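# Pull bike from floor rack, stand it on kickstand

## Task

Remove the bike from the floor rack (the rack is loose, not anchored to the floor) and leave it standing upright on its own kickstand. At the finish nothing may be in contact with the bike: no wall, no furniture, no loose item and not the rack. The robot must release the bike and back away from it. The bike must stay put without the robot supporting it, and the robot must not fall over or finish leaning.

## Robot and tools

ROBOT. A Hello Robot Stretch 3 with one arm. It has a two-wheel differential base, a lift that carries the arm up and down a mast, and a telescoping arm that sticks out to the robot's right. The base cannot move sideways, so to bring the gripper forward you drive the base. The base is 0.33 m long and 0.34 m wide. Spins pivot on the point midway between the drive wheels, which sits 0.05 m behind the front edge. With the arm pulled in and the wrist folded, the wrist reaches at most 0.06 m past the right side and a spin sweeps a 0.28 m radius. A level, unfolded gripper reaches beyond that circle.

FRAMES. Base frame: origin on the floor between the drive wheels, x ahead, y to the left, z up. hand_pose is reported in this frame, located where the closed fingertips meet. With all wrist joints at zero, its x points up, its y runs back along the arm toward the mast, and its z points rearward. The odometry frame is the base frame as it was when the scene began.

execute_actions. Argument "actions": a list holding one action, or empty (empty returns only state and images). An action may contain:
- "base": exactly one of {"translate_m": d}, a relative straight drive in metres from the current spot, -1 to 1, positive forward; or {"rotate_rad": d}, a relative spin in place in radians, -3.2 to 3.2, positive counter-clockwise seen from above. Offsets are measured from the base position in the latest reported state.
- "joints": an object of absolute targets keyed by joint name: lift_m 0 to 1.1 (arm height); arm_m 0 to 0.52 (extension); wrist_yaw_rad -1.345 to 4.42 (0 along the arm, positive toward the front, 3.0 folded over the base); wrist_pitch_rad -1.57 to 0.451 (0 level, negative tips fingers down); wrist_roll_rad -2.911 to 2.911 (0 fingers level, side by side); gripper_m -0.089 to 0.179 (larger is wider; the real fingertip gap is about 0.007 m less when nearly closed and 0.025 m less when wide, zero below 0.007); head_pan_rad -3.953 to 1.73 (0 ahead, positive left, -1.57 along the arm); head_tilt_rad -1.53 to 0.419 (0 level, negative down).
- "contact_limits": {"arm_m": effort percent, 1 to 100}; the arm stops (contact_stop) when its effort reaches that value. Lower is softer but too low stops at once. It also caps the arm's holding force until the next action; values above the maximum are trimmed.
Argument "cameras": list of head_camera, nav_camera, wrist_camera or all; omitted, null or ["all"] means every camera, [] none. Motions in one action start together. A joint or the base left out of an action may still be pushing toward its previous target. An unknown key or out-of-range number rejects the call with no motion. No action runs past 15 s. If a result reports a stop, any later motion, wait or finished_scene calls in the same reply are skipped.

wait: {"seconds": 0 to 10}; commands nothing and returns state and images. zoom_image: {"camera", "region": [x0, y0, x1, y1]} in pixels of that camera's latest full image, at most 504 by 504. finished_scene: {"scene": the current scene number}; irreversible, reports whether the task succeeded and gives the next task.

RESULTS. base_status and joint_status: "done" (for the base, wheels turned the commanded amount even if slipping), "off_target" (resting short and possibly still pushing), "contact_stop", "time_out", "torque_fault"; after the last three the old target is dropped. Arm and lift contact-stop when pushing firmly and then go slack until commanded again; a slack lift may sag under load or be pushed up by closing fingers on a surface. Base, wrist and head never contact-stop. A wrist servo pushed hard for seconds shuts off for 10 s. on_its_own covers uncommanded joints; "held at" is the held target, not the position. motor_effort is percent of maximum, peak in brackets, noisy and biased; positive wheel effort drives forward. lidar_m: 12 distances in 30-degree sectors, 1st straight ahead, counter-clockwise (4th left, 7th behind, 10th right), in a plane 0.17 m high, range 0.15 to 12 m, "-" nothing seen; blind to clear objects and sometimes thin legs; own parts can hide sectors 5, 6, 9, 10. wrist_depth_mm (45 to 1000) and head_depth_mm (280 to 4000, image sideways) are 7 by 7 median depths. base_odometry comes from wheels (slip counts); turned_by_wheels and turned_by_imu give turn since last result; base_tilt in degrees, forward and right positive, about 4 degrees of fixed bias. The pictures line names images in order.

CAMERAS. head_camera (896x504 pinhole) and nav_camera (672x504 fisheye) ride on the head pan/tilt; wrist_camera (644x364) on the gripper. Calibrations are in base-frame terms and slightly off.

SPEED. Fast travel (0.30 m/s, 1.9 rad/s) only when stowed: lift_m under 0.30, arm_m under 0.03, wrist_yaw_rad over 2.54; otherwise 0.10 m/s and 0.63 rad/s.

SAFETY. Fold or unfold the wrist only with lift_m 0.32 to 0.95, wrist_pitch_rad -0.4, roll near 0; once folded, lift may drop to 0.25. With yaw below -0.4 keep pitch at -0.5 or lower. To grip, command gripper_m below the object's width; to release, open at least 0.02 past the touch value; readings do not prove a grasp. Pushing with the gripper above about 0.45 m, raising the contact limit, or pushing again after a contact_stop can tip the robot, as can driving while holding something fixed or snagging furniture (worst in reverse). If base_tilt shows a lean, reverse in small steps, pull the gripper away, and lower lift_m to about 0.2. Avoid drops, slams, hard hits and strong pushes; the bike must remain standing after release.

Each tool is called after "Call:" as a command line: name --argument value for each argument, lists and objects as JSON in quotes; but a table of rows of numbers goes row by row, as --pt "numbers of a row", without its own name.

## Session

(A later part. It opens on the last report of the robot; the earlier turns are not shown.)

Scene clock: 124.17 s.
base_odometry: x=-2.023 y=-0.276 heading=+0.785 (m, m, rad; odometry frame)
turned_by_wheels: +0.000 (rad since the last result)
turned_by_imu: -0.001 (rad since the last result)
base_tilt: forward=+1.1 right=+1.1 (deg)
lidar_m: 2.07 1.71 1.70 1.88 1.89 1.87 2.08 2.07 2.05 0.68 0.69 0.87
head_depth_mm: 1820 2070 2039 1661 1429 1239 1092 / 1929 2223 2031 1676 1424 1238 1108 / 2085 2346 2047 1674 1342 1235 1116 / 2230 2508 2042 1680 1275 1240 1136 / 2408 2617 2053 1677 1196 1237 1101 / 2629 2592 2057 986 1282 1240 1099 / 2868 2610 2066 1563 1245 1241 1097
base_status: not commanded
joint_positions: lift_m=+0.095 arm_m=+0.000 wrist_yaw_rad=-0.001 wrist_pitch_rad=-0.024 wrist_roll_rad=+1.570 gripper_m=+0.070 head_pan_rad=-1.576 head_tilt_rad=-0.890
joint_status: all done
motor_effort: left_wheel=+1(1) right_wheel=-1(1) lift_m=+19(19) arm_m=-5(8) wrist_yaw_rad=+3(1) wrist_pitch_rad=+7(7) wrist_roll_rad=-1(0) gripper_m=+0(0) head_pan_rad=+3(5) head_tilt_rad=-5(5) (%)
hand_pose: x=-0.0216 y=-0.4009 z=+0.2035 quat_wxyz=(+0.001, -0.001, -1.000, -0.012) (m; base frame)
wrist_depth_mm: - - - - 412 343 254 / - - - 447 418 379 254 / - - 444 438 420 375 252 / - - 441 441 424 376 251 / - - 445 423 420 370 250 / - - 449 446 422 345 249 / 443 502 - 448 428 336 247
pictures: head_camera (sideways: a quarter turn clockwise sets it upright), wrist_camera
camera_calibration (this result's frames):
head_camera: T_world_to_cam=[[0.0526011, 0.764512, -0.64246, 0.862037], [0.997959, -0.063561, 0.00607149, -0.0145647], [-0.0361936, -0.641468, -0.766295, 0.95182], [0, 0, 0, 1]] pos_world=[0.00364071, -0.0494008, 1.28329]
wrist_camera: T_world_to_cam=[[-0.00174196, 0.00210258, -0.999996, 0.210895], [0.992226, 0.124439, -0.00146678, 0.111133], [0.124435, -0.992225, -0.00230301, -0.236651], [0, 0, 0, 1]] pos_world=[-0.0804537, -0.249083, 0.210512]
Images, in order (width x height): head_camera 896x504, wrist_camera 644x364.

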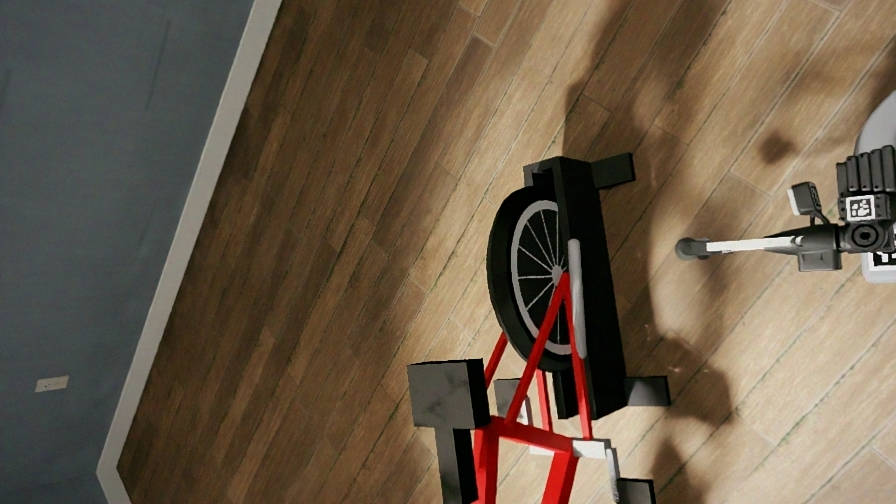

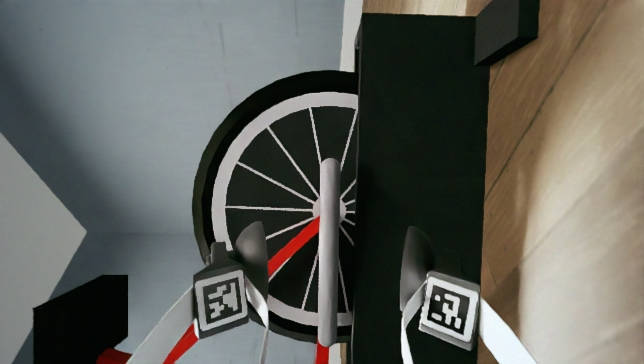

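Call:
execute_actions --actions '[{"joints":{"arm_m":0.25,"gripper_m":0.055},"contact_limits":{"arm_m":10}}]' --cameras '["wrist_camera","head_camera"]'

Scene clock: 133.33 s.
base_odometry: x=-2.023 y=-0.276 heading=+0.785 (m, m, rad; odometry frame)
turned_by_wheels: +0.000 (rad since the last result)
turned_by_imu: -0.001 (rad since the last result)
base_tilt: forward=+1.1 right=+1.1 (deg)
lidar_m: 2.08 1.71 1.70 1.89 1.89 1.88 2.09 2.07 2.06 0.68 0.69 0.87
head_depth_mm: 1829 2064 2030 1675 1420 1237 1096 / 1948 2194 2036 1672 1429 1240 1104 / 2078 2341 2038 1682 1338 1239 1116 / 2246 2473 2034 1677 1264 1216 1115 / 2401 2589 2042 1682 1199 1239 1095 / 2611 2605 2042 985 1275 1240 1100 / 2854 2623 2036 1567 1246 1247 1098
base_status: not commanded
joint_positions: lift_m=+0.095 arm_m=+0.250 wrist_yaw_rad=-0.001 wrist_pitch_rad=-0.022 wrist_roll_rad=+1.570 gripper_m=+0.055 head_pan_rad=-1.576 head_tilt_rad=-0.890
joint_status: all done
motor_effort: left_wheel=+1(1) right_wheel=-1(1) lift_m=+19(18) arm_m=+4(4) wrist_yaw_rad=+1(1) wrist_pitch_rad=+6(6) wrist_roll_rad=-1(1) gripper_m=+1(60) head_pan_rad=+4(4) head_tilt_rad=-5(5) (%)
contact_limits: arm_m 10 (drawing in: default 29, maximum 47; extending or still: default 38, maximum 62)
hand_pose: x=-0.0216 y=-0.6503 z=+0.2040 quat_wxyz=(+0.001, -0.001, -1.000, -0.011) (m; base frame)
wrist_depth_mm: - - 196 189 181 166 167 / - 205 189 190 178 167 167 / - 192 191 190 177 168 169 / - 193 192 192 175 170 170 / - 193 193 192 170 170 171 / - 195 - 167 - 171 172 / - 195 197 152 172 173 173
pictures: head_camera (sideways: a quarter turn clockwise sets it upright), wrist_camera
camera_calibration (this result's frames):
head_camera: T_world_to_cam=[[0.0526011, 0.764512, -0.64246, 0.862037], [0.997959, -0.0635609, 0.00607149, -0.0145647], [-0.0361936, -0.641468, -0.766295, 0.95182], [0, 0, 0, 1]] pos_world=[0.00364071, -0.0494008, 1.28329]
wrist_camera: T_world_to_cam=[[-0.00167082, 0.00033686, -0.999999, 0.210725], [0.992227, 0.124434, -0.00161592, 0.142197], [0.124433, -0.992228, -0.000542148, -0.48448], [0, 0, 0, 1]] pos_world=[-0.0804541, -0.49848, 0.210692]
Images, in order (width x height): head_camera 896x504, wrist_camera 644x364.

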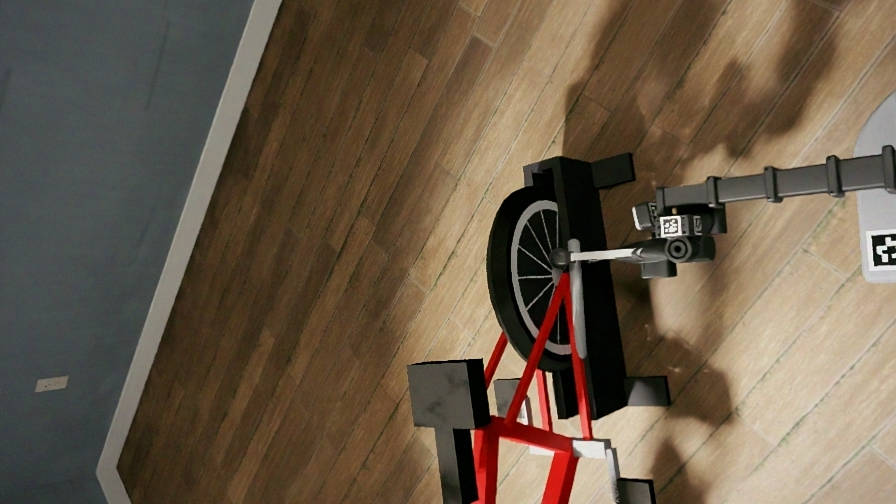

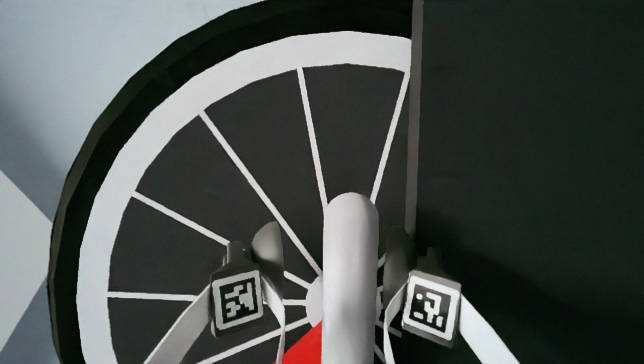

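Grip and pull outward.

Call:
execute_actions --actions '[{"joints":{"gripper_m":0.0}}]' --cameras '[]'

Call:
execute_actions --actions '[{"base":{"translate_m":0.02},"joints":{"arm_m":0.17,"lift_m":0.08}}]' --cameras '["wrist_camera","head_camera"]'

Scene clock: 138.33 s.
base_odometry: x=-2.023 y=-0.276 heading=+0.785 (m, m, rad; odometry frame)
turned_by_wheels: +0.000 (rad since the last result)
turned_by_imu: -0.001 (rad since the last result)
base_tilt: forward=+1.1 right=+1.2 (deg)
lidar_m: 2.07 1.71 1.70 1.88 1.89 1.88 2.08 2.07 2.06 0.68 0.69 0.87
head_depth_mm: 1806 2068 2022 1670 1422 1239 1098 / 1940 2218 2023 1676 1429 1236 1105 / 2082 2364 2028 1676 1341 1238 1113 / 2236 2484 2029 1674 1262 1220 1117 / 2424 2593 2047 1676 1201 1239 1098 / 2646 2584 2041 983 1279 1247 1096 / 2901 2609 2036 1563 1205 1242 1102
base_status: not commanded
joint_positions: lift_m=+0.095 arm_m=+0.250 wrist_yaw_rad=-0.001 wrist_pitch_rad=-0.039 wrist_roll_rad=+1.570 gripper_m=+0.001 head_pan_rad=-1.576 head_tilt_rad=-0.890
joint_status: all done
motor_effort: left_wheel=+1(1) right_wheel=-1(1) lift_m=+21(20) arm_m=+1(4) wrist_yaw_rad=+2(1) wrist_pitch_rad=+11(12) wrist_roll_rad=+0(1) gripper_m=-13(84) head_pan_rad=+4(4) head_tilt_rad=-5(5) (%)
hand_pose: x=-0.0216 y=-0.6500 z=+0.1996 quat_wxyz=(+0.001, -0.001, -1.000, -0.020) (m; base frame)
wrist_depth_mm: - - 189 189 167 168 169 / - 192 189 190 168 169 171 / - 189 190 192 170 170 172 / - 191 191 191 171 171 173 / 198 191 193 137 171 173 174 / 194 193 193 138 172 173 175 / 194 194 195 144 174 175 177
pictures: none
No camera images: the call's "cameras" was empty. Leave "cameras" out to get every camera's image.

Scene clock: 140.13 s.
base_odometry: x=-2.009 y=-0.262 heading=+0.785 (m, m, rad; odometry frame)
turned_by_wheels: +0.000 (rad since the last result)
turned_by_imu: +0.000 (rad since the last result)
base_tilt: forward=+1.1 right=+1.2 (deg)
lidar_m: 2.06 1.70 1.69 1.87 1.90 1.89 2.10 2.08 2.07 0.68 0.69 0.87
head_depth_mm: 1831 2076 2017 1677 1420 1238 1094 / 1950 2234 2030 1672 1430 1241 1104 / 2116 2363 2039 1683 1342 1264 1113 / 2269 2504 2038 1682 1251 1271 1117 / 2440 2589 2047 1674 1197 1247 1100 / 2649 2607 2054 984 1304 1242 1096 / 2906 2601 2042 1561 1344 1244 1096
base_status: done
joint_positions: lift_m=+0.080 arm_m=+0.170 wrist_yaw_rad=-0.002 wrist_pitch_rad=-0.016 wrist_roll_rad=+1.570 gripper_m=+0.000 head_pan_rad=-1.576 head_tilt_rad=-0.890
joint_status: all done
motor_effort: left_wheel=+1(5) right_wheel=-1(5) lift_m=+19(19) arm_m=-5(9) wrist_yaw_rad=+2(9) wrist_pitch_rad=+4(11) wrist_roll_rad=-1(0) gripper_m=-2(11) head_pan_rad=+4(4) head_tilt_rad=-5(5) (%)
hand_pose: x=-0.0219 y=-0.5711 z=+0.1906 quat_wxyz=(+0.001, -0.001, -1.000, -0.008) (m; base frame)
wrist_depth_mm: - - - 285 242 242 240 / - - 267 266 243 244 237 / - 289 267 269 244 244 236 / - 272 271 267 247 247 236 / - 274 273 269 247 248 235 / - 276 274 - 250 250 233 / - 278 276 264 251 252 232
pictures: head_camera (sideways: a quarter turn clockwise sets it upright), wrist_camera
camera_calibration (this result's frames):
head_camera: T_world_to_cam=[[0.0526011, 0.764512, -0.64246, 0.862037], [0.997959, -0.063561, 0.00607149, -0.0145647], [-0.0361936, -0.641468, -0.766295, 0.95182], [0, 0, 0, 1]] pos_world=[0.00364071, -0.0494008, 1.28329]
wrist_camera: T_world_to_cam=[[-0.00168126, -0.00566762, -0.999983, 0.193827], [0.992366, 0.123301, -0.0023673, 0.132109], [0.123313, -0.992353, 0.00541705, -0.407122], [0, 0, 0, 1]] pos_world=[-0.0805716, -0.4192, 0.196342]
Images, in order (width x height): head_camera 896x504, wrist_camera 644x364.

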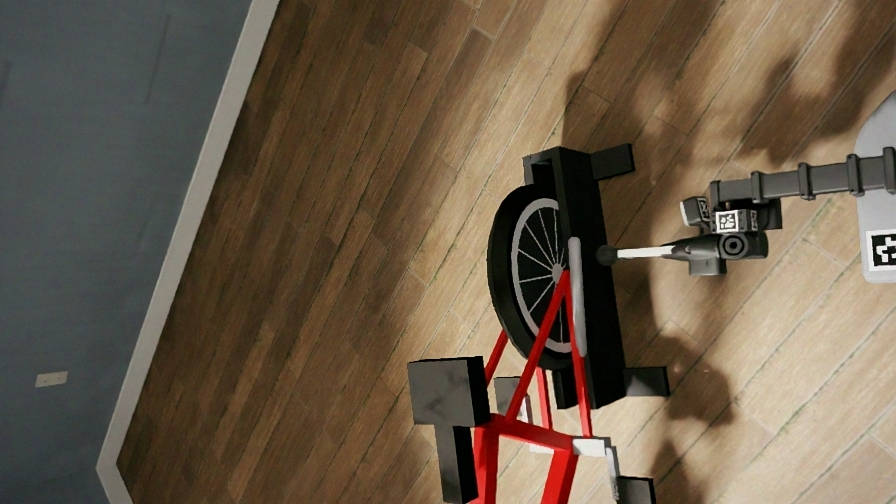

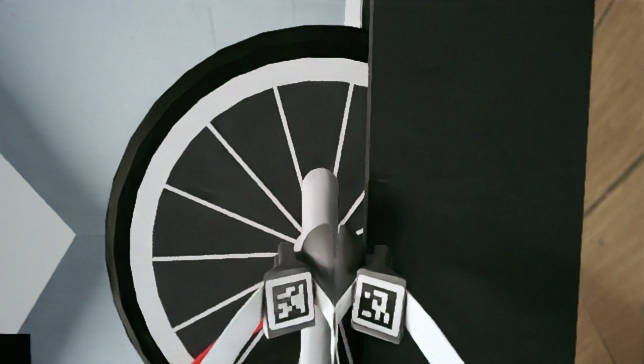

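Call:
execute_actions --actions '[{"joints":{"gripper_m":0.055,"lift_m":0.095}}]' --cameras '[]'

Call:
execute_actions --actions '[{"joints":{"arm_m":0.265},"contact_limits":{"arm_m":10}}]' --cameras '[]'

Call:
execute_actions --actions '[{"joints":{"gripper_m":-0.05}}]' --cameras '[]'

Call:
execute_actions --actions '[{"joints":{"arm_m":0.21}}]' --cameras '["wrist_camera","head_camera"]'

Scene clock: 147.33 s.
base_odometry: x=-2.009 y=-0.262 heading=+0.785 (m, m, rad; odometry frame)
turned_by_wheels: +0.000 (rad since the last result)
turned_by_imu: -0.001 (rad since the last result)
base_tilt: forward=+1.2 right=+1.2 (deg)
lidar_m: 2.06 1.70 1.69 1.87 1.90 1.89 2.10 2.08 2.07 0.68 0.69 0.87
head_depth_mm: 1829 2066 2034 1674 1425 1238 1094 / 1954 2231 2047 1672 1425 1238 1103 / 2089 2364 2030 1675 1344 1264 1115 / 2237 2476 2029 1683 1249 1290 1114 / 2442 2577 2040 1679 1202 1242 1097 / 2664 2599 2030 989 1305 1244 1099 / 2867 2609 2036 1566 1343 1243 1098
base_status: not commanded
joint_positions: lift_m=+0.095 arm_m=+0.170 wrist_yaw_rad=-0.002 wrist_pitch_rad=-0.016 wrist_roll_rad=+1.570 gripper_m=+0.055 head_pan_rad=-1.576 head_tilt_rad=-0.890
joint_status: all done
motor_effort: left_wheel=+1(1) right_wheel=-2(1) lift_m=+27(28) arm_m=-5(5) wrist_yaw_rad=+2(2) wrist_pitch_rad=+4(4) wrist_roll_rad=-1(1) gripper_m=+0(81) head_pan_rad=+4(3) head_tilt_rad=-5(5) (%)
hand_pose: x=-0.0219 y=-0.5711 z=+0.2049 quat_wxyz=(+0.001, -0.001, -1.000, -0.009) (m; base frame)
wrist_depth_mm: - - - 284 242 244 241 / - - 268 267 243 243 243 / - - 267 267 245 246 244 / - 281 270 269 246 246 247 / - 274 272 272 248 250 248 / - 276 - 245 - 250 250 / - - 264 273 251 252 249
pictures: none
No camera images: the call's "cameras" was empty. Leave "cameras" out to get every camera's image.

Scene clock: 149.13 s.
base_odometry: x=-2.009 y=-0.262 heading=+0.785 (m, m, rad; odometry frame)
turned_by_wheels: +0.000 (rad since the last result)
turned_by_imu: +0.000 (rad since the last result)
base_tilt: forward=+1.2 right=+1.2 (deg)
lidar_m: 2.06 1.70 1.69 1.87 1.90 1.89 2.09 2.08 2.07 0.68 0.70 0.87
head_depth_mm: 1820 2060 2030 1669 1426 1238 1096 / 1952 2229 2030 1684 1428 1240 1104 / 2096 2360 2031 1678 1334 1243 1113 / 2248 2494 2033 1692 1243 1219 1116 / 2451 2601 2025 1686 1205 1243 1099 / 2650 2595 2047 984 1309 1243 1097 / 2902 2615 2043 1558 1193 1246 1095
base_status: not commanded
joint_positions: lift_m=+0.095 arm_m=+0.253 wrist_yaw_rad=-0.002 wrist_pitch_rad=-0.023 wrist_roll_rad=+1.570 gripper_m=+0.055 head_pan_rad=-1.576 head_tilt_rad=-0.890
joint_status: arm_m contact_stop (moved +0.083 of +0.095)
on_its_own: arm_m is slack since a contact_stop, until your next command for it (your +0.265 is given up)
motor_effort: left_wheel=+0(1) right_wheel=+0(1) lift_m=+25(26) arm_m=-1(13) wrist_yaw_rad=+2(2) wrist_pitch_rad=+6(8) wrist_roll_rad=+0(0) gripper_m=+0(0) head_pan_rad=+4(3) head_tilt_rad=-5(5) (%)
contact_limits: arm_m 10 (drawing in: default 29, maximum 47; extending or still: default 38, maximum 62)
hand_pose: x=-0.0220 y=-0.6539 z=+0.2033 quat_wxyz=(+0.001, -0.001, -1.000, -0.012) (m; base frame)
wrist_depth_mm: - - 186 184 179 163 163 / - 190 187 186 177 164 165 / - 188 187 187 174 164 166 / - 189 189 188 172 166 166 / 210 190 190 188 167 167 167 / 202 191 - 140 - 168 169 / - 193 192 144 169 169 170
pictures: none
No camera images: the call's "cameras" was empty. Leave "cameras" out to get every camera's image.

not run: a stop came earlier in this reply.

not run: a stop came earlier in this reply.

Call:
execute_actions --actions '[{"joints":{"gripper_m":-0.05}}]' --cameras '[]'

Call:
execute_actions --actions '[{"joints":{"arm_m":0.21}}]' --cameras '["wrist_camera","head_camera"]'

Scene clock: 153.90 s.
base_odometry: x=-2.009 y=-0.262 heading=+0.785 (m, m, rad; odometry frame)
turned_by_wheels: +0.000 (rad since the last result)
turned_by_imu: -0.001 (rad since the last result)
base_tilt: forward=+1.2 right=+1.2 (deg)
lidar_m: 2.06 1.70 1.69 1.87 1.91 1.89 2.09 2.08 2.07 0.67 0.69 0.86
head_depth_mm: 1825 2067 2028 1672 1422 1238 1096 / 1955 2231 2040 1676 1432 1243 1106 / 2090 2371 2046 1680 1338 1244 1117 / 2250 2506 2036 1683 1250 1218 1118 / 2428 2595 2046 1682 1198 1237 1096 / 2663 2617 2032 980 1321 1241 1099 / 2901 2585 2029 1555 1347 1245 1100
base_status: not commanded
joint_positions: lift_m=+0.095 arm_m=+0.253 wrist_yaw_rad=-0.002 wrist_pitch_rad=-0.043 wrist_roll_rad=+1.570 gripper_m=-0.049 head_pan_rad=-1.576 head_tilt_rad=-0.890
joint_status: all done
on_its_own: arm_m is slack since a contact_stop, until your next command for it (your +0.265 is given up)
motor_effort: left_wheel=+1(1) right_wheel=+0(0) lift_m=+25(25) arm_m=+0(1) wrist_yaw_rad=+4(2) wrist_pitch_rad=+12(12) wrist_roll_rad=+0(1) gripper_m=-28(100) head_pan_rad=+4(4) head_tilt_rad=-5(5) (%)
hand_pose: x=-0.0220 y=-0.6533 z=+0.1983 quat_wxyz=(+0.001, -0.001, -1.000, -0.022) (m; base frame)
wrist_depth_mm: - - 180 182 164 165 167 / - 180 180 182 166 166 168 / - 180 182 183 167 167 169 / 181 181 183 184 167 169 171 / 181 183 183 130 168 169 172 / 183 183 184 131 169 171 172 / 183 184 185 160 171 172 173
pictures: none
No camera images: the call's "cameras" was empty. Leave "cameras" out to get every camera's image.

Scene clock: 155.30 s.
base_odometry: x=-2.009 y=-0.262 heading=+0.785 (m, m, rad; odometry frame)
turned_by_wheels: +0.000 (rad since the last result)
turned_by_imu: +0.000 (rad since the last result)
base_tilt: forward=+1.1 right=+1.2 (deg)
lidar_m: 2.07 1.69 1.69 1.87 1.90 1.89 2.09 2.08 2.07 0.64 0.65 0.86
head_depth_mm: 1830 2078 2044 1676 1426 1236 1095 / 1942 2241 2023 1679 1423 1243 1105 / 2090 2366 2039 1674 1300 1266 1109 / 2254 2500 2050 1678 1175 1217 1111 / 2448 2585 2047 1690 1173 1242 1099 / 2638 2606 2049 955 1253 1245 1099 / 2873 2597 2040 1681 1349 1216 1094
base_status: not commanded
joint_positions: lift_m=+0.095 arm_m=+0.211 wrist_yaw_rad=-0.001 wrist_pitch_rad=-0.043 wrist_roll_rad=+1.572 gripper_m=-0.043 head_pan_rad=-1.576 head_tilt_rad=-0.890
joint_status: all done
on_its_own: gripper_m is held at -0.044, not at your -0.050, by its stall guard, which is still easing
motor_effort: left_wheel=+1(1) right_wheel=-2(2) lift_m=+25(25) arm_m=-12(14) wrist_yaw_rad=+2(2) wrist_pitch_rad=+12(12) wrist_roll_rad=-1(2) gripper_m=-26(28) head_pan_rad=+3(3) head_tilt_rad=-5(5) (%)
hand_pose: x=-0.0217 y=-0.6107 z=+0.1981 quat_wxyz=(+0.000, -0.001, -1.000, -0.022) (m; base frame)
wrist_depth_mm: - - 174 176 159 160 162 / - 176 176 178 162 161 163 / - 178 178 181 164 164 167 / 180 179 181 183 167 166 169 / 182 181 184 129 168 169 171 / 184 186 186 132 170 172 174 / 186 188 190 162 175 175 176
pictures: head_camera (sideways: a quarter turn clockwise sets it upright), wrist_camera
camera_calibration (this result's frames):
head_camera: T_world_to_cam=[[0.0526011, 0.764512, -0.64246, 0.862037], [0.997959, -0.0635609, 0.00607149, -0.0145647], [-0.0361936, -0.641468, -0.766295, 0.95182], [0, 0, 0, 1]] pos_world=[0.00364071, -0.0494008, 1.28329]
wrist_camera: T_world_to_cam=[[0.000287009, 0.0218982, -0.99976, 0.218002], [0.992266, 0.124094, 0.00300295, 0.136208], [0.12413, -0.992029, -0.0216932, -0.440916], [0, 0, 0, 1]] pos_world=[-0.0804865, -0.459078, 0.207976]
Images, in order (width x height): head_camera 896x504, wrist_camera 644x364.

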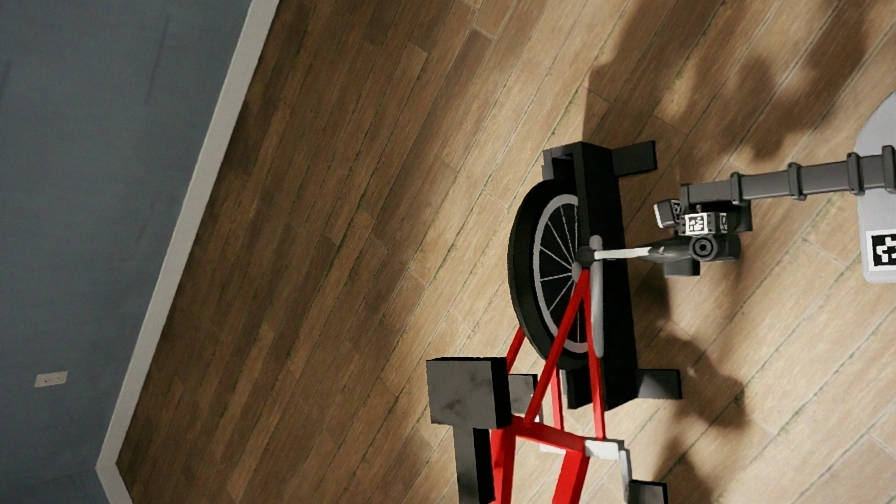

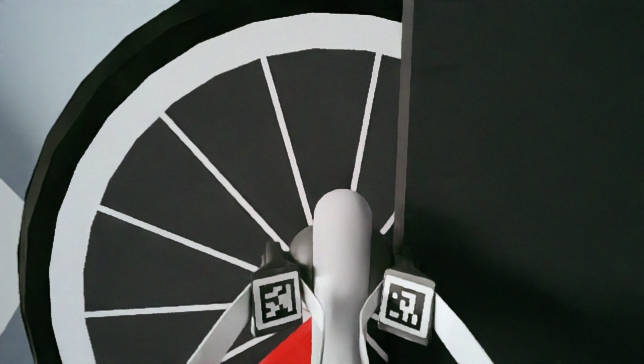

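Call:
execute_actions --actions '[{"joints":{"lift_m":0.045}}]' --cameras '["wrist_camera","head_camera"]'

Scene clock: 160.90 s.
base_odometry: x=-2.009 y=-0.262 heading=+0.785 (m, m, rad; odometry frame)
turned_by_wheels: +0.000 (rad since the last result)
turned_by_imu: -0.001 (rad since the last result)
base_tilt: forward=+1.2 right=+1.1 (deg)
lidar_m: 2.07 1.70 1.69 1.88 1.90 1.89 2.10 2.08 2.07 0.64 0.65 0.86
head_depth_mm: 1835 2092 2050 1681 1427 1235 1095 / 1958 2231 2041 1673 1422 1240 1103 / 2097 2387 2031 1669 1314 1266 1115 / 2232 2507 2042 1680 1175 1229 1112 / 2425 2603 2040 1677 1173 1247 1097 / 2661 2592 2035 961 1246 1242 1098 / 2888 2589 2044 1681 1341 1244 1103
base_status: not commanded
joint_positions: lift_m=+0.059 arm_m=+0.210 wrist_yaw_rad=-0.003 wrist_pitch_rad=+0.043 wrist_roll_rad=+1.574 gripper_m=-0.031 head_pan_rad=-1.576 head_tilt_rad=-0.890
joint_status: lift_m contact_stop (moved -0.036 of -0.050)
on_its_own: gripper_m is held at -0.032, not at your -0.050, by its stall guard, which is not easing now; lift_m is slack since a contact_stop, until your next command for it (your +0.045 is given up)
motor_effort: left_wheel=+0(1) right_wheel=+0(2) lift_m=+22(24) arm_m=+4(9) wrist_yaw_rad=+4(3) wrist_pitch_rad=-12(14) wrist_roll_rad=-2(2) gripper_m=-24(25) head_pan_rad=+4(4) head_tilt_rad=-5(5) (%)
hand_pose: x=-0.0220 y=-0.6117 z=+0.1841 quat_wxyz=(-0.001, -0.001, -1.000, +0.021) (m; base frame)
wrist_depth_mm: - - 183 180 158 156 153 / - 188 185 181 160 158 155 / - 190 188 185 162 160 157 / 217 193 191 186 164 162 159 / 200 196 192 127 167 164 162 / 203 199 196 130 168 166 163 / - 201 197 137 172 169 166
pictures: head_camera (sideways: a quarter turn clockwise sets it upright), wrist_camera
camera_calibration (this result's frames):
head_camera: T_world_to_cam=[[0.0526011, 0.764512, -0.64246, 0.862037], [0.997959, -0.0635609, 0.00607149, -0.0145647], [-0.0361936, -0.641468, -0.766295, 0.95182], [0, 0, 0, 1]] pos_world=[0.00364071, -0.0494008, 1.28329]
wrist_camera: T_world_to_cam=[[0.00167374, -0.0641108, -0.997941, 0.151132], [0.992433, 0.122631, -0.00621367, 0.137515], [0.122777, -0.990379, 0.063831, -0.456871], [0, 0, 0, 1]] pos_world=[-0.0806338, -0.45965, 0.180838]
Images, in order (width x height): head_camera 896x504, wrist_camera 644x364.

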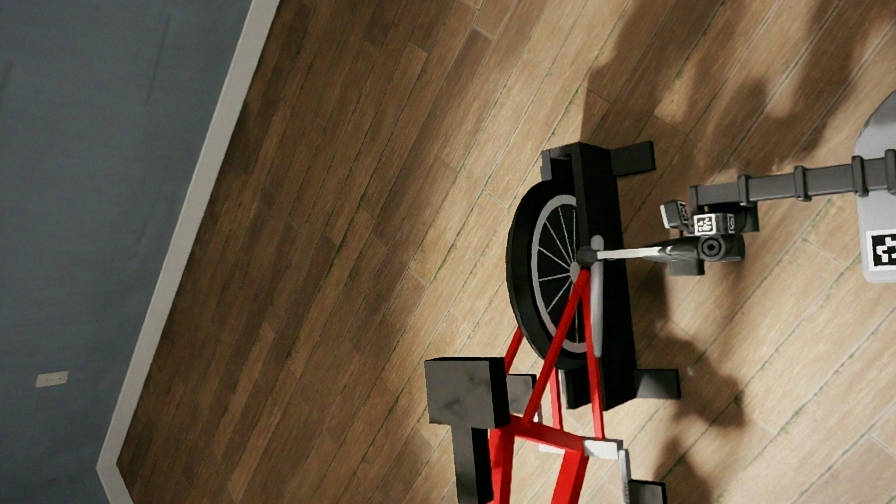

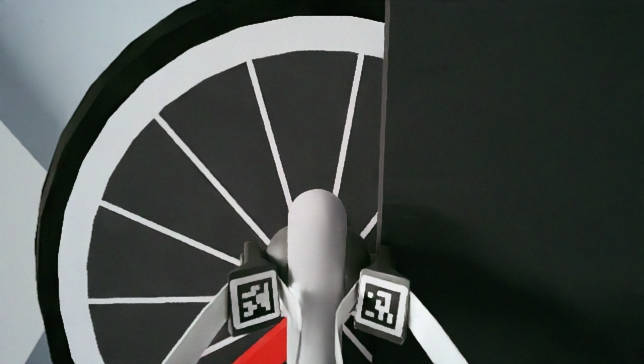

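Call:
execute_actions --actions '[{"joints":{"lift_m":0.03,"arm_m":0.185,"gripper_m":-0.052}}]' --cameras '["wrist_camera","head_camera"]'

Scene clock: 165.43 s.
base_odometry: x=-2.009 y=-0.261 heading=+0.786 (m, m, rad; odometry frame)
turned_by_wheels: +0.000 (rad since the last result)
turned_by_imu: +0.000 (rad since the last result)
base_tilt: forward=+1.2 right=+1.1 (deg)
lidar_m: 2.07 1.71 1.69 1.87 1.90 1.89 2.10 2.08 2.07 0.64 0.66 0.86
head_depth_mm: 1831 2068 2030 1673 1423 1235 1093 / 1961 2221 2031 1680 1427 1239 1101 / 2075 2362 2039 1686 1310 1262 1115 / 2257 2508 2039 1665 1177 1262 1120 / 2439 2618 2048 1679 1178 1240 1098 / 2678 2596 2042 956 1250 1240 1099 / 2879 2603 2045 1680 1348 1243 1096
base_status: not commanded
joint_positions: lift_m=+0.040 arm_m=+0.186 wrist_yaw_rad=+0.009 wrist_pitch_rad=+0.057 wrist_roll_rad=+1.594 gripper_m=-0.048 head_pan_rad=-1.576 head_tilt_rad=-0.890
joint_status: lift_m contact_stop (moved -0.019 of -0.029); gripper_m off_target (ended at -0.048, target -0.052); the others done
on_its_own: lift_m is slack since a contact_stop, until your next command for it (your +0.030 is given up)
motor_effort: left_wheel=+2(2) right_wheel=-5(5) lift_m=+23(23) arm_m=-8(10) wrist_yaw_rad=-8(9) wrist_pitch_rad=-16(21) wrist_roll_rad=-10(10) gripper_m=-25(99) head_pan_rad=+4(3) head_tilt_rad=-5(5) (%)
hand_pose: x=-0.0191 y=-0.5877 z=+0.1694 quat_wxyz=(-0.011, +0.005, -1.000, +0.028) (m; base frame)
wrist_depth_mm: - - 206 201 178 175 172 / - 213 208 203 181 177 174 / - 216 211 207 184 180 177 / - 219 214 209 187 183 179 / - 222 218 122 189 186 182 / - 225 221 128 191 189 186 / - 230 223 140 197 191 188
pictures: head_camera (sideways: a quarter turn clockwise sets it upright), wrist_camera
camera_calibration (this result's frames):
head_camera: T_world_to_cam=[[0.0526011, 0.764512, -0.64246, 0.862037], [0.997959, -0.063561, 0.00607149, -0.0145647], [-0.0361936, -0.641468, -0.766295, 0.95182], [0, 0, 0, 1]] pos_world=[0.00364071, -0.0494008, 1.28329]
wrist_camera: T_world_to_cam=[[0.0224611, -0.0785871, -0.996654, 0.129606], [0.990788, 0.134919, 0.0116904, 0.135736], [0.133549, -0.987735, 0.0808936, -0.433685], [0, 0, 0, 1]] pos_world=[-0.0794788, -0.436494, 0.162668]
Images, in order (width x height): head_camera 896x504, wrist_camera 644x364.

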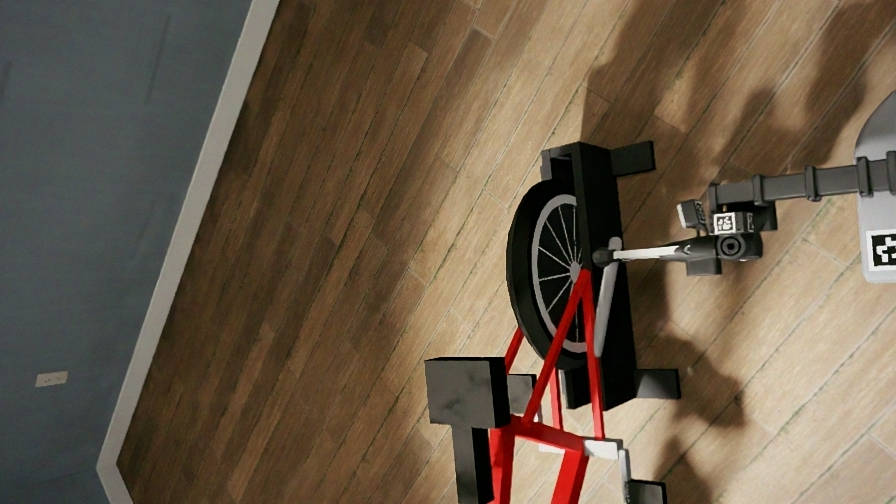

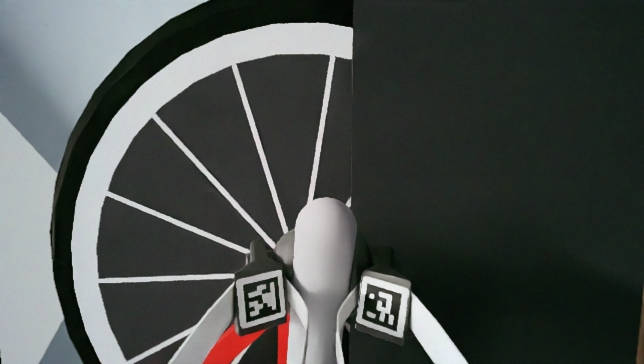

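Call:
execute_actions --actions '[{"base":{"translate_m":0.02},"joints":{"lift_m":0.0,"arm_m":0.15}}]' --cameras '["head_camera"]'

Call:
execute_actions --actions '[{"base":{"translate_m":0.04},"joints":{"wrist_pitch_rad":-0.15,"arm_m":0.11}}]' --cameras '["head_camera"]'

Scene clock: 170.50 s.
base_odometry: x=-1.995 y=-0.247 heading=+0.785 (m, m, rad; odometry frame)
turned_by_wheels: +0.000 (rad since the last result)
turned_by_imu: -0.001 (rad since the last result)
base_tilt: forward=+1.1 right=+1.1 (deg)
lidar_m: 2.05 1.69 1.68 1.86 1.92 1.91 2.12 2.09 2.08 0.54 0.68 0.86
head_depth_mm: 1848 2092 2025 1672 1423 1239 1096 / 1961 2241 2049 1679 1433 1237 1103 / 2102 2359 2036 1680 1292 1264 1116 / 2282 2516 2043 1676 1184 1268 1119 / 2472 2605 2049 1679 1182 1245 1098 / 2699 2594 2034 959 1236 1245 1098 / 2878 2618 2044 1680 1379 1239 1100
base_status: done
joint_positions: lift_m=+0.025 arm_m=+0.151 wrist_yaw_rad=-0.010 wrist_pitch_rad=+0.038 wrist_roll_rad=+1.604 gripper_m=-0.030 head_pan_rad=-1.576 head_tilt_rad=-0.890
joint_status: lift_m contact_stop (moved -0.016 of -0.040); the others done
on_its_own: gripper_m is held at -0.031, not at your -0.052, by its stall guard, which is still easing; lift_m is slack since a contact_stop, until your next command for it (your +0.000 is given up)
motor_effort: left_wheel=-1(5) right_wheel=+1(7) lift_m=+23(25) arm_m=-8(7) wrist_yaw_rad=+10(25) wrist_pitch_rad=-11(23) wrist_roll_rad=-15(15) gripper_m=-22(26) head_pan_rad=+4(4) head_tilt_rad=-5(5) (%)
hand_pose: x=-0.0240 y=-0.5525 z=+0.1488 quat_wxyz=(-0.016, -0.005, -1.000, +0.019) (m; base frame)
wrist_depth_mm: - - 242 218 214 212 187 / - 247 243 220 217 214 187 / - 249 244 223 220 217 188 / - 253 249 226 223 219 188 / - 256 253 121 225 222 187 / - 258 256 129 227 224 188 / - 262 259 150 232 227 189
pictures: head_camera (sideways: a quarter turn clockwise sets it upright)
camera_calibration (this result's frames):
head_camera: T_world_to_cam=[[0.0526011, 0.764512, -0.64246, 0.862037], [0.997959, -0.0635609, 0.00607148, -0.0145647], [-0.0361936, -0.641468, -0.766295, 0.95182], [0, 0, 0, 1]] pos_world=[0.00364071, -0.0494008, 1.28329]
Images, in order (width x height): head_camera 896x504.

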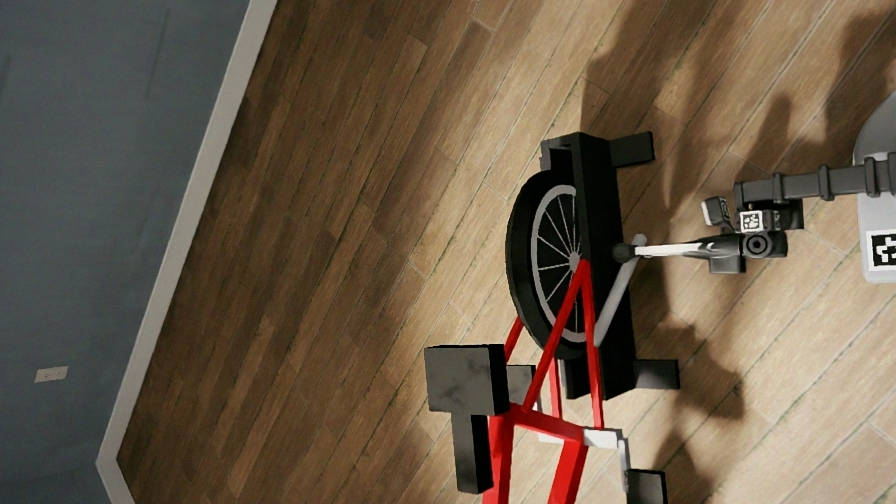

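not run: a stop came earlier in this reply.

Call:
execute_actions --actions '[{"base":{"translate_m":0.04},"joints":{"lift_m":0.01,"arm_m":0.11,"gripper_m":-0.05}}]' --cameras '["head_camera"]'

Scene clock: 175.03 s.
base_odometry: x=-1.966 y=-0.219 heading=+0.785 (m, m, rad; odometry frame)
turned_by_wheels: +0.000 (rad since the last result)
turned_by_imu: -0.001 (rad since the last result)
base_tilt: forward=+1.2 right=+1.1 (deg)
lidar_m: 2.02 1.66 1.65 1.83 1.95 1.94 2.16 2.12 2.11 0.54 0.78 0.86
head_depth_mm: 1862 2109 2046 1687 1422 1239 1098 / 1992 2281 2050 1680 1395 1239 1105 / 2138 2411 2038 1685 1271 1245 1112 / 2303 2497 2045 1674 1184 1237 1099 / 2481 2586 2038 1602 1188 1238 1100 / 2701 2592 2032 996 1241 1240 1095 / 2871 2585 2051 1678 1402 1221 1100
base_status: done
joint_positions: lift_m=+0.010 arm_m=+0.111 wrist_yaw_rad=-0.014 wrist_pitch_rad=+0.003 wrist_roll_rad=+1.627 gripper_m=-0.045 head_pan_rad=-1.576 head_tilt_rad=-0.890
joint_status: gripper_m off_target (ended at -0.045, target -0.050); the others done
on_its_own: wrist_yaw_rad is at rest, and its effort (+15) is outside its rest range (-12 to +12)
motor_effort: left_wheel=+0(3) right_wheel=+0(10) lift_m=+19(18) arm_m=-12(11) wrist_yaw_rad=+15(28) wrist_pitch_rad=-1(14) wrist_roll_rad=-26(25) gripper_m=-27(98) head_pan_rad=+4(3) head_tilt_rad=-4(5) (%)
hand_pose: x=-0.0251 y=-0.5121 z=+0.1252 quat_wxyz=(-0.028, -0.007, -1.000, +0.001) (m; base frame)
wrist_depth_mm: - 279 276 256 254 229 152 / - 280 280 258 258 231 153 / - 284 282 262 261 234 154 / - 288 284 263 264 237 155 / - 292 289 267 266 238 156 / - 294 292 127 267 240 157 / - 297 294 170 274 233 158
pictures: head_camera (sideways: a quarter turn clockwise sets it upright)
camera_calibration (this result's frames):
head_camera: T_world_to_cam=[[0.0526011, 0.764512, -0.64246, 0.862037], [0.997959, -0.0635609, 0.00607148, -0.0145647], [-0.0361936, -0.641468, -0.766295, 0.95182], [0, 0, 0, 1]] pos_world=[0.00364071, -0.0494008, 1.28329]
Images, in order (width x height): head_camera 896x504.

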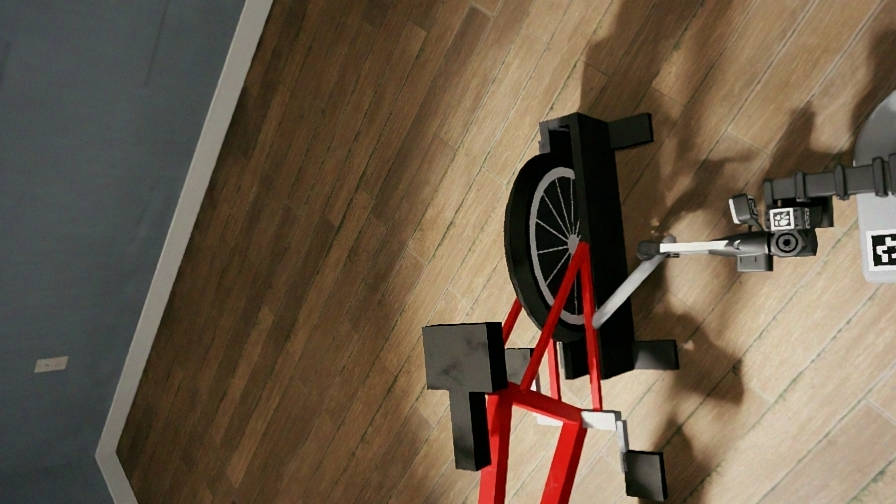

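Call:
execute_actions --actions '[{"base":{"translate_m":0.07},"joints":{"wrist_pitch_rad":-0.1,"arm_m":0.085}}]' --cameras '["head_camera"]'

Scene clock: 181.07 s.
base_odometry: x=-1.917 y=-0.170 heading=+0.785 (m, m, rad; odometry frame)
turned_by_wheels: -0.001 (rad since the last result)
turned_by_imu: -0.002 (rad since the last result)
base_tilt: forward=+1.2 right=+1.2 (deg)
lidar_m: 1.96 1.62 1.61 1.78 2.00 1.99 2.21 2.17 2.16 0.55 0.75 0.88
head_depth_mm: 1905 2163 2033 1673 1426 1236 1096 / 2032 2314 2035 1678 1328 1239 1106 / 2176 2391 2037 1674 1245 1239 1134 / 2347 2517 2042 1677 1180 1246 1097 / 2538 2595 2031 984 1275 1247 1100 / 2774 2606 2045 1025 1246 1240 1098 / 2859 2594 2045 1686 1373 1218 1099
base_status: done
joint_positions: lift_m=+0.010 arm_m=+0.085 wrist_yaw_rad=-0.053 wrist_pitch_rad=-0.080 wrist_roll_rad=+1.632 gripper_m=-0.017 head_pan_rad=-1.576 head_tilt_rad=-0.890
joint_status: all done
on_its_own: gripper_m is held at -0.018, not at your -0.050, by its stall guard, which is still easing; wrist_yaw_rad is at rest, and its effort (+53) is outside its rest range (-12 to +12)
motor_effort: left_wheel=-4(6) right_wheel=+10(14) lift_m=+19(19) arm_m=+1(12) wrist_yaw_rad=+53(60) wrist_pitch_rad=-6(12) wrist_roll_rad=-27(27) gripper_m=-24(25) head_pan_rad=+5(4) head_tilt_rad=-4(5) (%)
hand_pose: x=-0.0347 y=-0.4830 z=+0.1043 quat_wxyz=(-0.031, -0.028, -0.998, -0.039) (m; base frame)
wrist_depth_mm: - 304 305 290 293 185 129 / 306 305 307 292 296 186 130 / 304 306 313 291 294 190 131 / 309 309 293 296 298 192 132 / 326 309 293 296 299 193 133 / - 310 287 132 192 196 134 / - - 379 300 304 186 135
pictures: head_camera (sideways: a quarter turn clockwise sets it upright)
camera_calibration (this result's frames):
head_camera: T_world_to_cam=[[0.0526013, 0.764512, -0.64246, 0.862037], [0.997959, -0.0635612, 0.00607149, -0.0145647], [-0.0361938, -0.641468, -0.766295, 0.95182], [0, 0, 0, 1]] pos_world=[0.0036407, -0.0494008, 1.28329]
Images, in order (width x height): head_camera 896x504.

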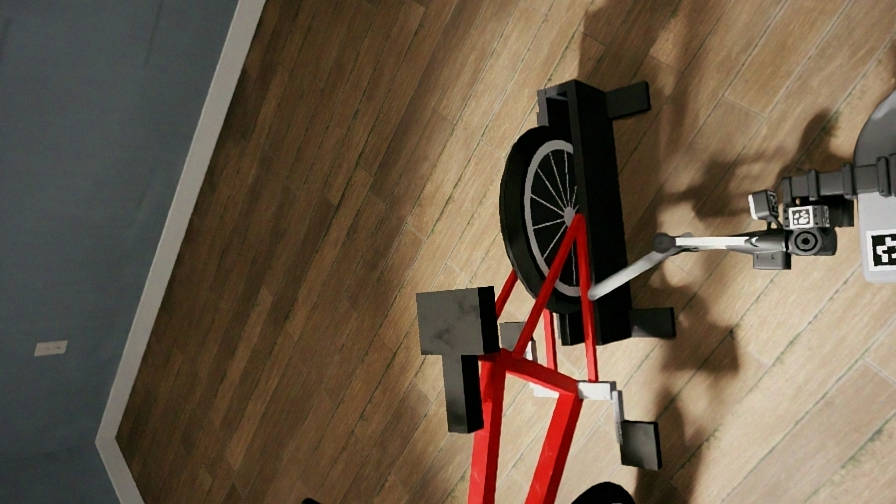

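Release and see whether it snaps open.

Call:
execute_actions --actions '[{"joints":{"gripper_m":0.06}}]' --cameras '["head_camera"]'

Scene clock: 189.80 s.
base_odometry: x=-1.917 y=-0.170 heading=+0.786 (m, m, rad; odometry frame)
turned_by_wheels: +0.001 (rad since the last result)
turned_by_imu: +0.000 (rad since the last result)
base_tilt: forward=+1.1 right=+1.1 (deg)
lidar_m: 1.97 1.62 1.61 1.77 2.00 1.99 2.20 2.17 2.16 0.55 0.75 0.88
head_depth_mm: 1896 2163 2037 1680 1422 1237 1095 / 2034 2319 2029 1669 1314 1237 1104 / 2173 2410 2030 1675 1255 1241 1127 / 2359 2531 2032 1679 1215 1238 1100 / 2533 2609 2029 983 1270 1242 1096 / 2781 2596 2048 1025 1244 1241 1102 / 2861 2621 2043 1679 1372 1218 1103
base_status: not commanded
joint_positions: lift_m=+0.010 arm_m=+0.085 wrist_yaw_rad=-0.067 wrist_pitch_rad=-0.115 wrist_roll_rad=+1.577 gripper_m=+0.060 head_pan_rad=-1.576 head_tilt_rad=-0.890
joint_status: all done
on_its_own: wrist_yaw_rad is held at -0.070, not at your +0.000, by its stall guard, which is not easing now
motor_effort: left_wheel=+1(1) right_wheel=-1(2) lift_m=+20(20) arm_m=+0(1) wrist_yaw_rad=-3(4) wrist_pitch_rad=+4(8) wrist_roll_rad=-3(24) gripper_m=+0(79) head_pan_rad=+4(4) head_tilt_rad=-5(5) (%)
hand_pose: x=-0.0382 y=-0.4811 z=+0.0953 quat_wxyz=(-0.005, -0.034, -0.998, -0.058) (m; base frame)
wrist_depth_mm: 297 301 306 293 298 179 126 / 297 303 307 294 300 178 126 / 297 302 305 296 301 179 126 / 299 304 291 297 301 178 125 / 301 306 295 298 290 178 125 / 361 307 - 301 307 178 126 / - - 295 301 306 167 126
pictures: head_camera (sideways: a quarter turn clockwise sets it upright)
camera_calibration (this result's frames):
head_camera: T_world_to_cam=[[0.0526009, 0.764512, -0.64246, 0.862037], [0.99796, -0.0635606, 0.00607149, -0.0145647], [-0.0361934, -0.641468, -0.766295, 0.95182], [0, 0, 0, 1]] pos_world=[0.00364072, -0.0494008, 1.28329]
Images, in order (width x height): head_camera 896x504.

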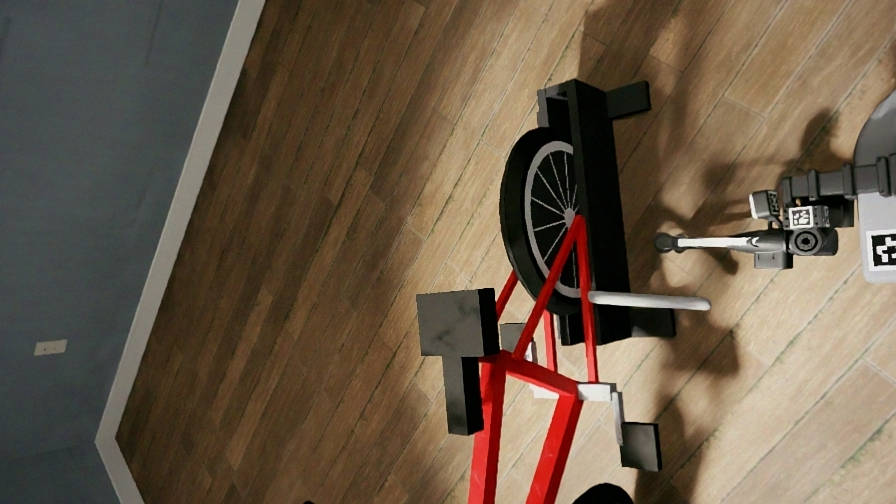

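Call:
execute_actions --actions '[{"joints":{"arm_m":0.0}}]' --cameras '[]'

Call:
execute_actions --actions '[{"joints":{"lift_m":0.41,"wrist_pitch_rad":0,"wrist_yaw_rad":0,"wrist_roll_rad":1.57,"gripper_m":0.12}}]' --cameras '[]'

Call:
execute_actions --actions '[{"base":{"translate_m":0.35}}]' --cameras '["head_camera","wrist_camera"]'

Scene clock: 196.53 s.
base_odometry: x=-1.917 y=-0.170 heading=+0.786 (m, m, rad; odometry frame)
turned_by_wheels: +0.000 (rad since the last result)
turned_by_imu: -0.001 (rad since the last result)
base_tilt: forward=+1.2 right=+1.2 (deg)
lidar_m: 1.96 1.62 1.61 1.78 2.00 1.99 2.21 2.17 2.16 0.55 0.75 0.88
head_depth_mm: 1900 2140 2042 1674 1424 1242 1093 / 2031 2327 2039 1669 1316 1242 1104 / 2165 2411 2038 1681 1248 1243 1129 / 2353 2539 2047 1671 1213 1245 1100 / 2545 2587 2044 982 1267 1241 1096 / 2762 2606 2042 1024 1243 1240 1100 / 2844 2599 2024 1677 1370 1223 1096
base_status: not commanded
joint_positions: lift_m=+0.010 arm_m=+0.081 wrist_yaw_rad=-0.049 wrist_pitch_rad=-0.116 wrist_roll_rad=+1.577 gripper_m=+0.060 head_pan_rad=-1.576 head_tilt_rad=-0.890
joint_status: arm_m contact_stop (moved -0.004 of -0.085)
on_its_own: wrist_yaw_rad is held at -0.070, not at your +0.000, by its stall guard, which is not easing now; arm_m is slack since a contact_stop, until your next command for it (your +0.000 is given up); wrist_yaw_rad is at rest, and its effort (-22) is outside its rest range (-12 to +12)
motor_effort: left_wheel=+1(1) right_wheel=-1(2) lift_m=+20(19) arm_m=+0(37) wrist_yaw_rad=-22(29) wrist_pitch_rad=+4(5) wrist_roll_rad=-3(3) gripper_m=+0(0) head_pan_rad=+4(4) head_tilt_rad=-5(5) (%)
hand_pose: x=-0.0336 y=-0.4769 z=+0.0950 quat_wxyz=(-0.004, -0.025, -0.998, -0.058) (m; base frame)
wrist_depth_mm: 297 300 305 295 299 178 125 / 299 304 306 297 302 178 126 / 298 305 294 298 303 178 125 / 302 307 294 299 303 178 125 / 306 310 296 303 291 178 125 / 365 313 - 304 311 179 125 / - - 290 308 311 167 125
pictures: none
ARM HIT: the arm struck its own base hard.
No camera images: the call's "cameras" was empty. Leave "cameras" out to get every camera's image.

not run: a stop came earlier in this reply.

not run: a stop came earlier in this reply.

Call:
execute_actions --actions '[{"joints":{"lift_m":0.41,"arm_m":0.09}}]' --cameras '[]'

Call:
execute_actions --actions '[{"joints":{"arm_m":0.0,"wrist_pitch_rad":0,"wrist_yaw_rad":0,"wrist_roll_rad":1.57,"gripper_m":0.12}}]' --cameras '[]'

Call:
execute_actions --actions '[{"base":{"translate_m":0.35}}]' --cameras '["head_camera","wrist_camera"]'

Scene clock: 207.77 s.
base_odometry: x=-1.917 y=-0.170 heading=+0.786 (m, m, rad; odometry frame)
turned_by_wheels: +0.000 (rad since the last result)
turned_by_imu: -0.001 (rad since the last result)
base_tilt: forward=+1.2 right=+1.1 (deg)
lidar_m: 1.96 1.62 1.60 1.78 2.00 1.99 2.21 2.17 0.67 0.55 0.75 0.88
head_depth_mm: 1909 2165 2033 1679 1426 1237 1094 / 2029 2327 2039 1680 1320 1231 1114 / 2180 2414 2033 1676 1245 1302 1099 / 2359 2566 2036 1673 1197 1240 1115 / 2523 2573 2039 981 1265 1241 1098 / 2758 2632 2038 1021 1245 1244 1098 / 2831 2595 2048 1680 1366 1218 1101
base_status: not commanded
joint_positions: lift_m=+0.410 arm_m=+0.090 wrist_yaw_rad=-0.066 wrist_pitch_rad=-0.116 wrist_roll_rad=+1.577 gripper_m=+0.060 head_pan_rad=-1.576 head_tilt_rad=-0.890
joint_status: all done
on_its_own: wrist_yaw_rad is held at -0.070, not at your +0.000, by its stall guard, which is not easing now
motor_effort: left_wheel=+1(1) right_wheel=-1(1) lift_m=+26(29) arm_m=+4(4) wrist_yaw_rad=-4(20) wrist_pitch_rad=+5(4) wrist_roll_rad=-4(3) gripper_m=+1(1) head_pan_rad=+4(4) head_tilt_rad=-5(5) (%)
hand_pose: x=-0.0380 y=-0.4858 z=+0.4945 quat_wxyz=(-0.004, -0.033, -0.998, -0.058) (m; base frame)
wrist_depth_mm: - - - - - 337 344 / - - - - - 336 342 / - - - - 355 338 346 / - - - - 355 337 328 / - - - - - 338 342 / - - - - - 345 344 / - - - - - 459 353
pictures: none
No camera images: the call's "cameras" was empty. Leave "cameras" out to get every camera's image.

Scene clock: 209.67 s.
base_odometry: x=-1.917 y=-0.170 heading=+0.786 (m, m, rad; odometry frame)
turned_by_wheels: +0.000 (rad since the last result)
turned_by_imu: +0.000 (rad since the last result)
base_tilt: forward=+1.2 right=+1.2 (deg)
lidar_m: 1.96 1.62 1.60 1.78 2.00 1.99 2.20 2.17 0.67 0.55 0.76 0.88
head_depth_mm: 1905 2167 2023 1676 1426 1239 1097 / 2041 2303 2032 1688 1324 1243 1115 / 2185 2406 2028 1682 1247 1260 - / 2336 2523 2043 1674 1185 1262 - / 2551 2615 2037 982 1270 1245 1097 / 2755 2603 2057 1022 1242 1245 1099 / 2877 2607 2040 1677 1374 1219 1097
base_status: not commanded
joint_positions: lift_m=+0.410 arm_m=+0.000 wrist_yaw_rad=-0.003 wrist_pitch_rad=-0.025 wrist_roll_rad=+1.577 gripper_m=+0.120 head_pan_rad=-1.576 head_tilt_rad=-0.890
joint_status: all done
motor_effort: left_wheel=+1(1) right_wheel=-1(1) lift_m=+26(27) arm_m=-5(6) wrist_yaw_rad=+3(3) wrist_pitch_rad=+6(6) wrist_roll_rad=-3(3) gripper_m=+0(84) head_pan_rad=+4(4) head_tilt_rad=-5(5) (%)
hand_pose: x=-0.0221 y=-0.4009 z=+0.5178 quat_wxyz=(-0.002, -0.001, -1.000, -0.013) (m; base frame)
wrist_depth_mm: - - - - - 392 388 / - - - - - 393 392 / - - - - - 397 399 / - - - - - 400 384 / - - - - - 406 396 / - - - 432 - - 394 / - - - 431 437 442 407
pictures: none
No camera images: the call's "cameras" was empty. Leave "cameras" out to get every camera's image.

Scene clock: 214.33 s.
base_odometry: x=-1.669 y=+0.078 heading=+0.786 (m, m, rad; odometry frame)
turned_by_wheels: +0.000 (rad since the last result)
turned_by_imu: +0.000 (rad since the last result)
base_tilt: forward=+1.2 right=+1.1 (deg)
lidar_m: 1.69 1.39 1.38 1.53 2.27 2.26 2.50 2.40 0.62 0.61 0.63 2.51
head_depth_mm: 2112 2349 2035 1677 1243 1240 1093 / 2238 2471 2040 1004 1211 1219 1116 / 2392 2602 2037 1107 1275 1263 - / 2607 2602 2043 1672 1379 1261 - / 2807 2603 2043 978 1198 1241 1099 / 2871 2603 2033 1688 1149 1240 1099 / 2582 2598 2045 1678 1201 1243 1102
base_status: done
joint_positions: lift_m=+0.410 arm_m=+0.000 wrist_yaw_rad=-0.003 wrist_pitch_rad=-0.025 wrist_roll_rad=+1.577 gripper_m=+0.120 head_pan_rad=-1.576 head_tilt_rad=-0.890
joint_status: not commanded
motor_effort: left_wheel=+1(5) right_wheel=-1(3) lift_m=+26(26) arm_m=-5(5) wrist_yaw_rad=+2(4) wrist_pitch_rad=+7(7) wrist_roll_rad=-3(3) gripper_m=+0(1) head_pan_rad=+4(4) head_tilt_rad=-5(5) (%)
hand_pose: x=-0.0221 y=-0.4009 z=+0.5178 quat_wxyz=(-0.002, -0.001, -1.000, -0.013) (m; base frame)
wrist_depth_mm: - - - 391 386 951 434 / - - - 393 - 392 438 / - - - - - 940 394 / - - - - - 421 597 / - - - - - 765 629 / - 279 - 410 418 - 396 / 224 - - - 423 410 393
pictures: head_camera (sideways: a quarter turn clockwise sets it upright), wrist_camera
camera_calibration (this result's frames):
head_camera: T_world_to_cam=[[0.0526011, 0.764512, -0.64246, 0.862037], [0.997959, -0.063561, 0.00607149, -0.0145647], [-0.0361936, -0.641468, -0.766295, 0.95182], [0, 0, 0, 1]] pos_world=[0.00364071, -0.0494008, 1.28329]
wrist_camera: T_world_to_cam=[[0.00465927, 0.00313876, -0.999984, 0.525738], [0.992456, 0.122501, 0.0050087, 0.107919], [0.122514, -0.992463, -0.00254432, -0.235858], [0, 0, 0, 1]] pos_world=[-0.0806582, -0.24895, 0.524589]
Images, in order (width x height): head_camera 896x504, wrist_camera 644x364.

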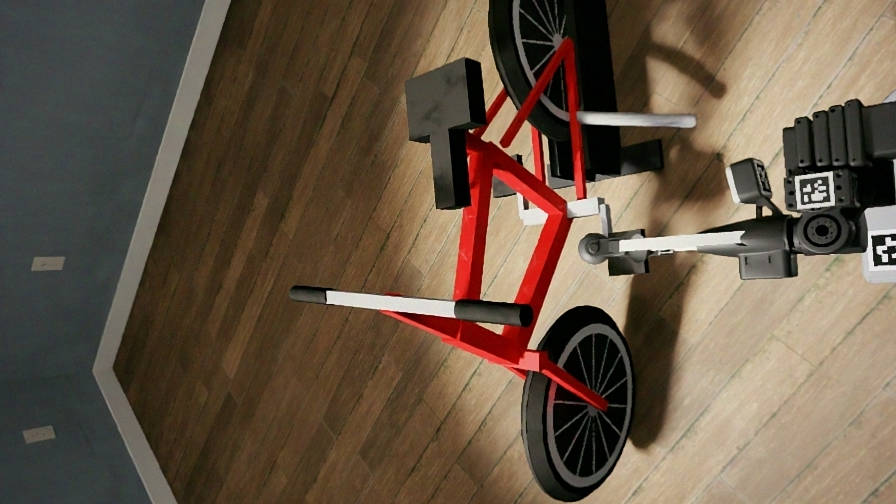

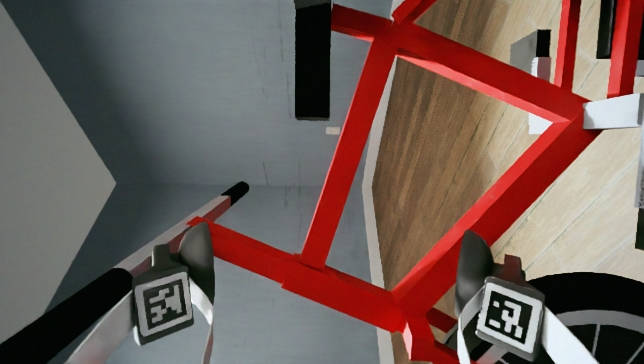

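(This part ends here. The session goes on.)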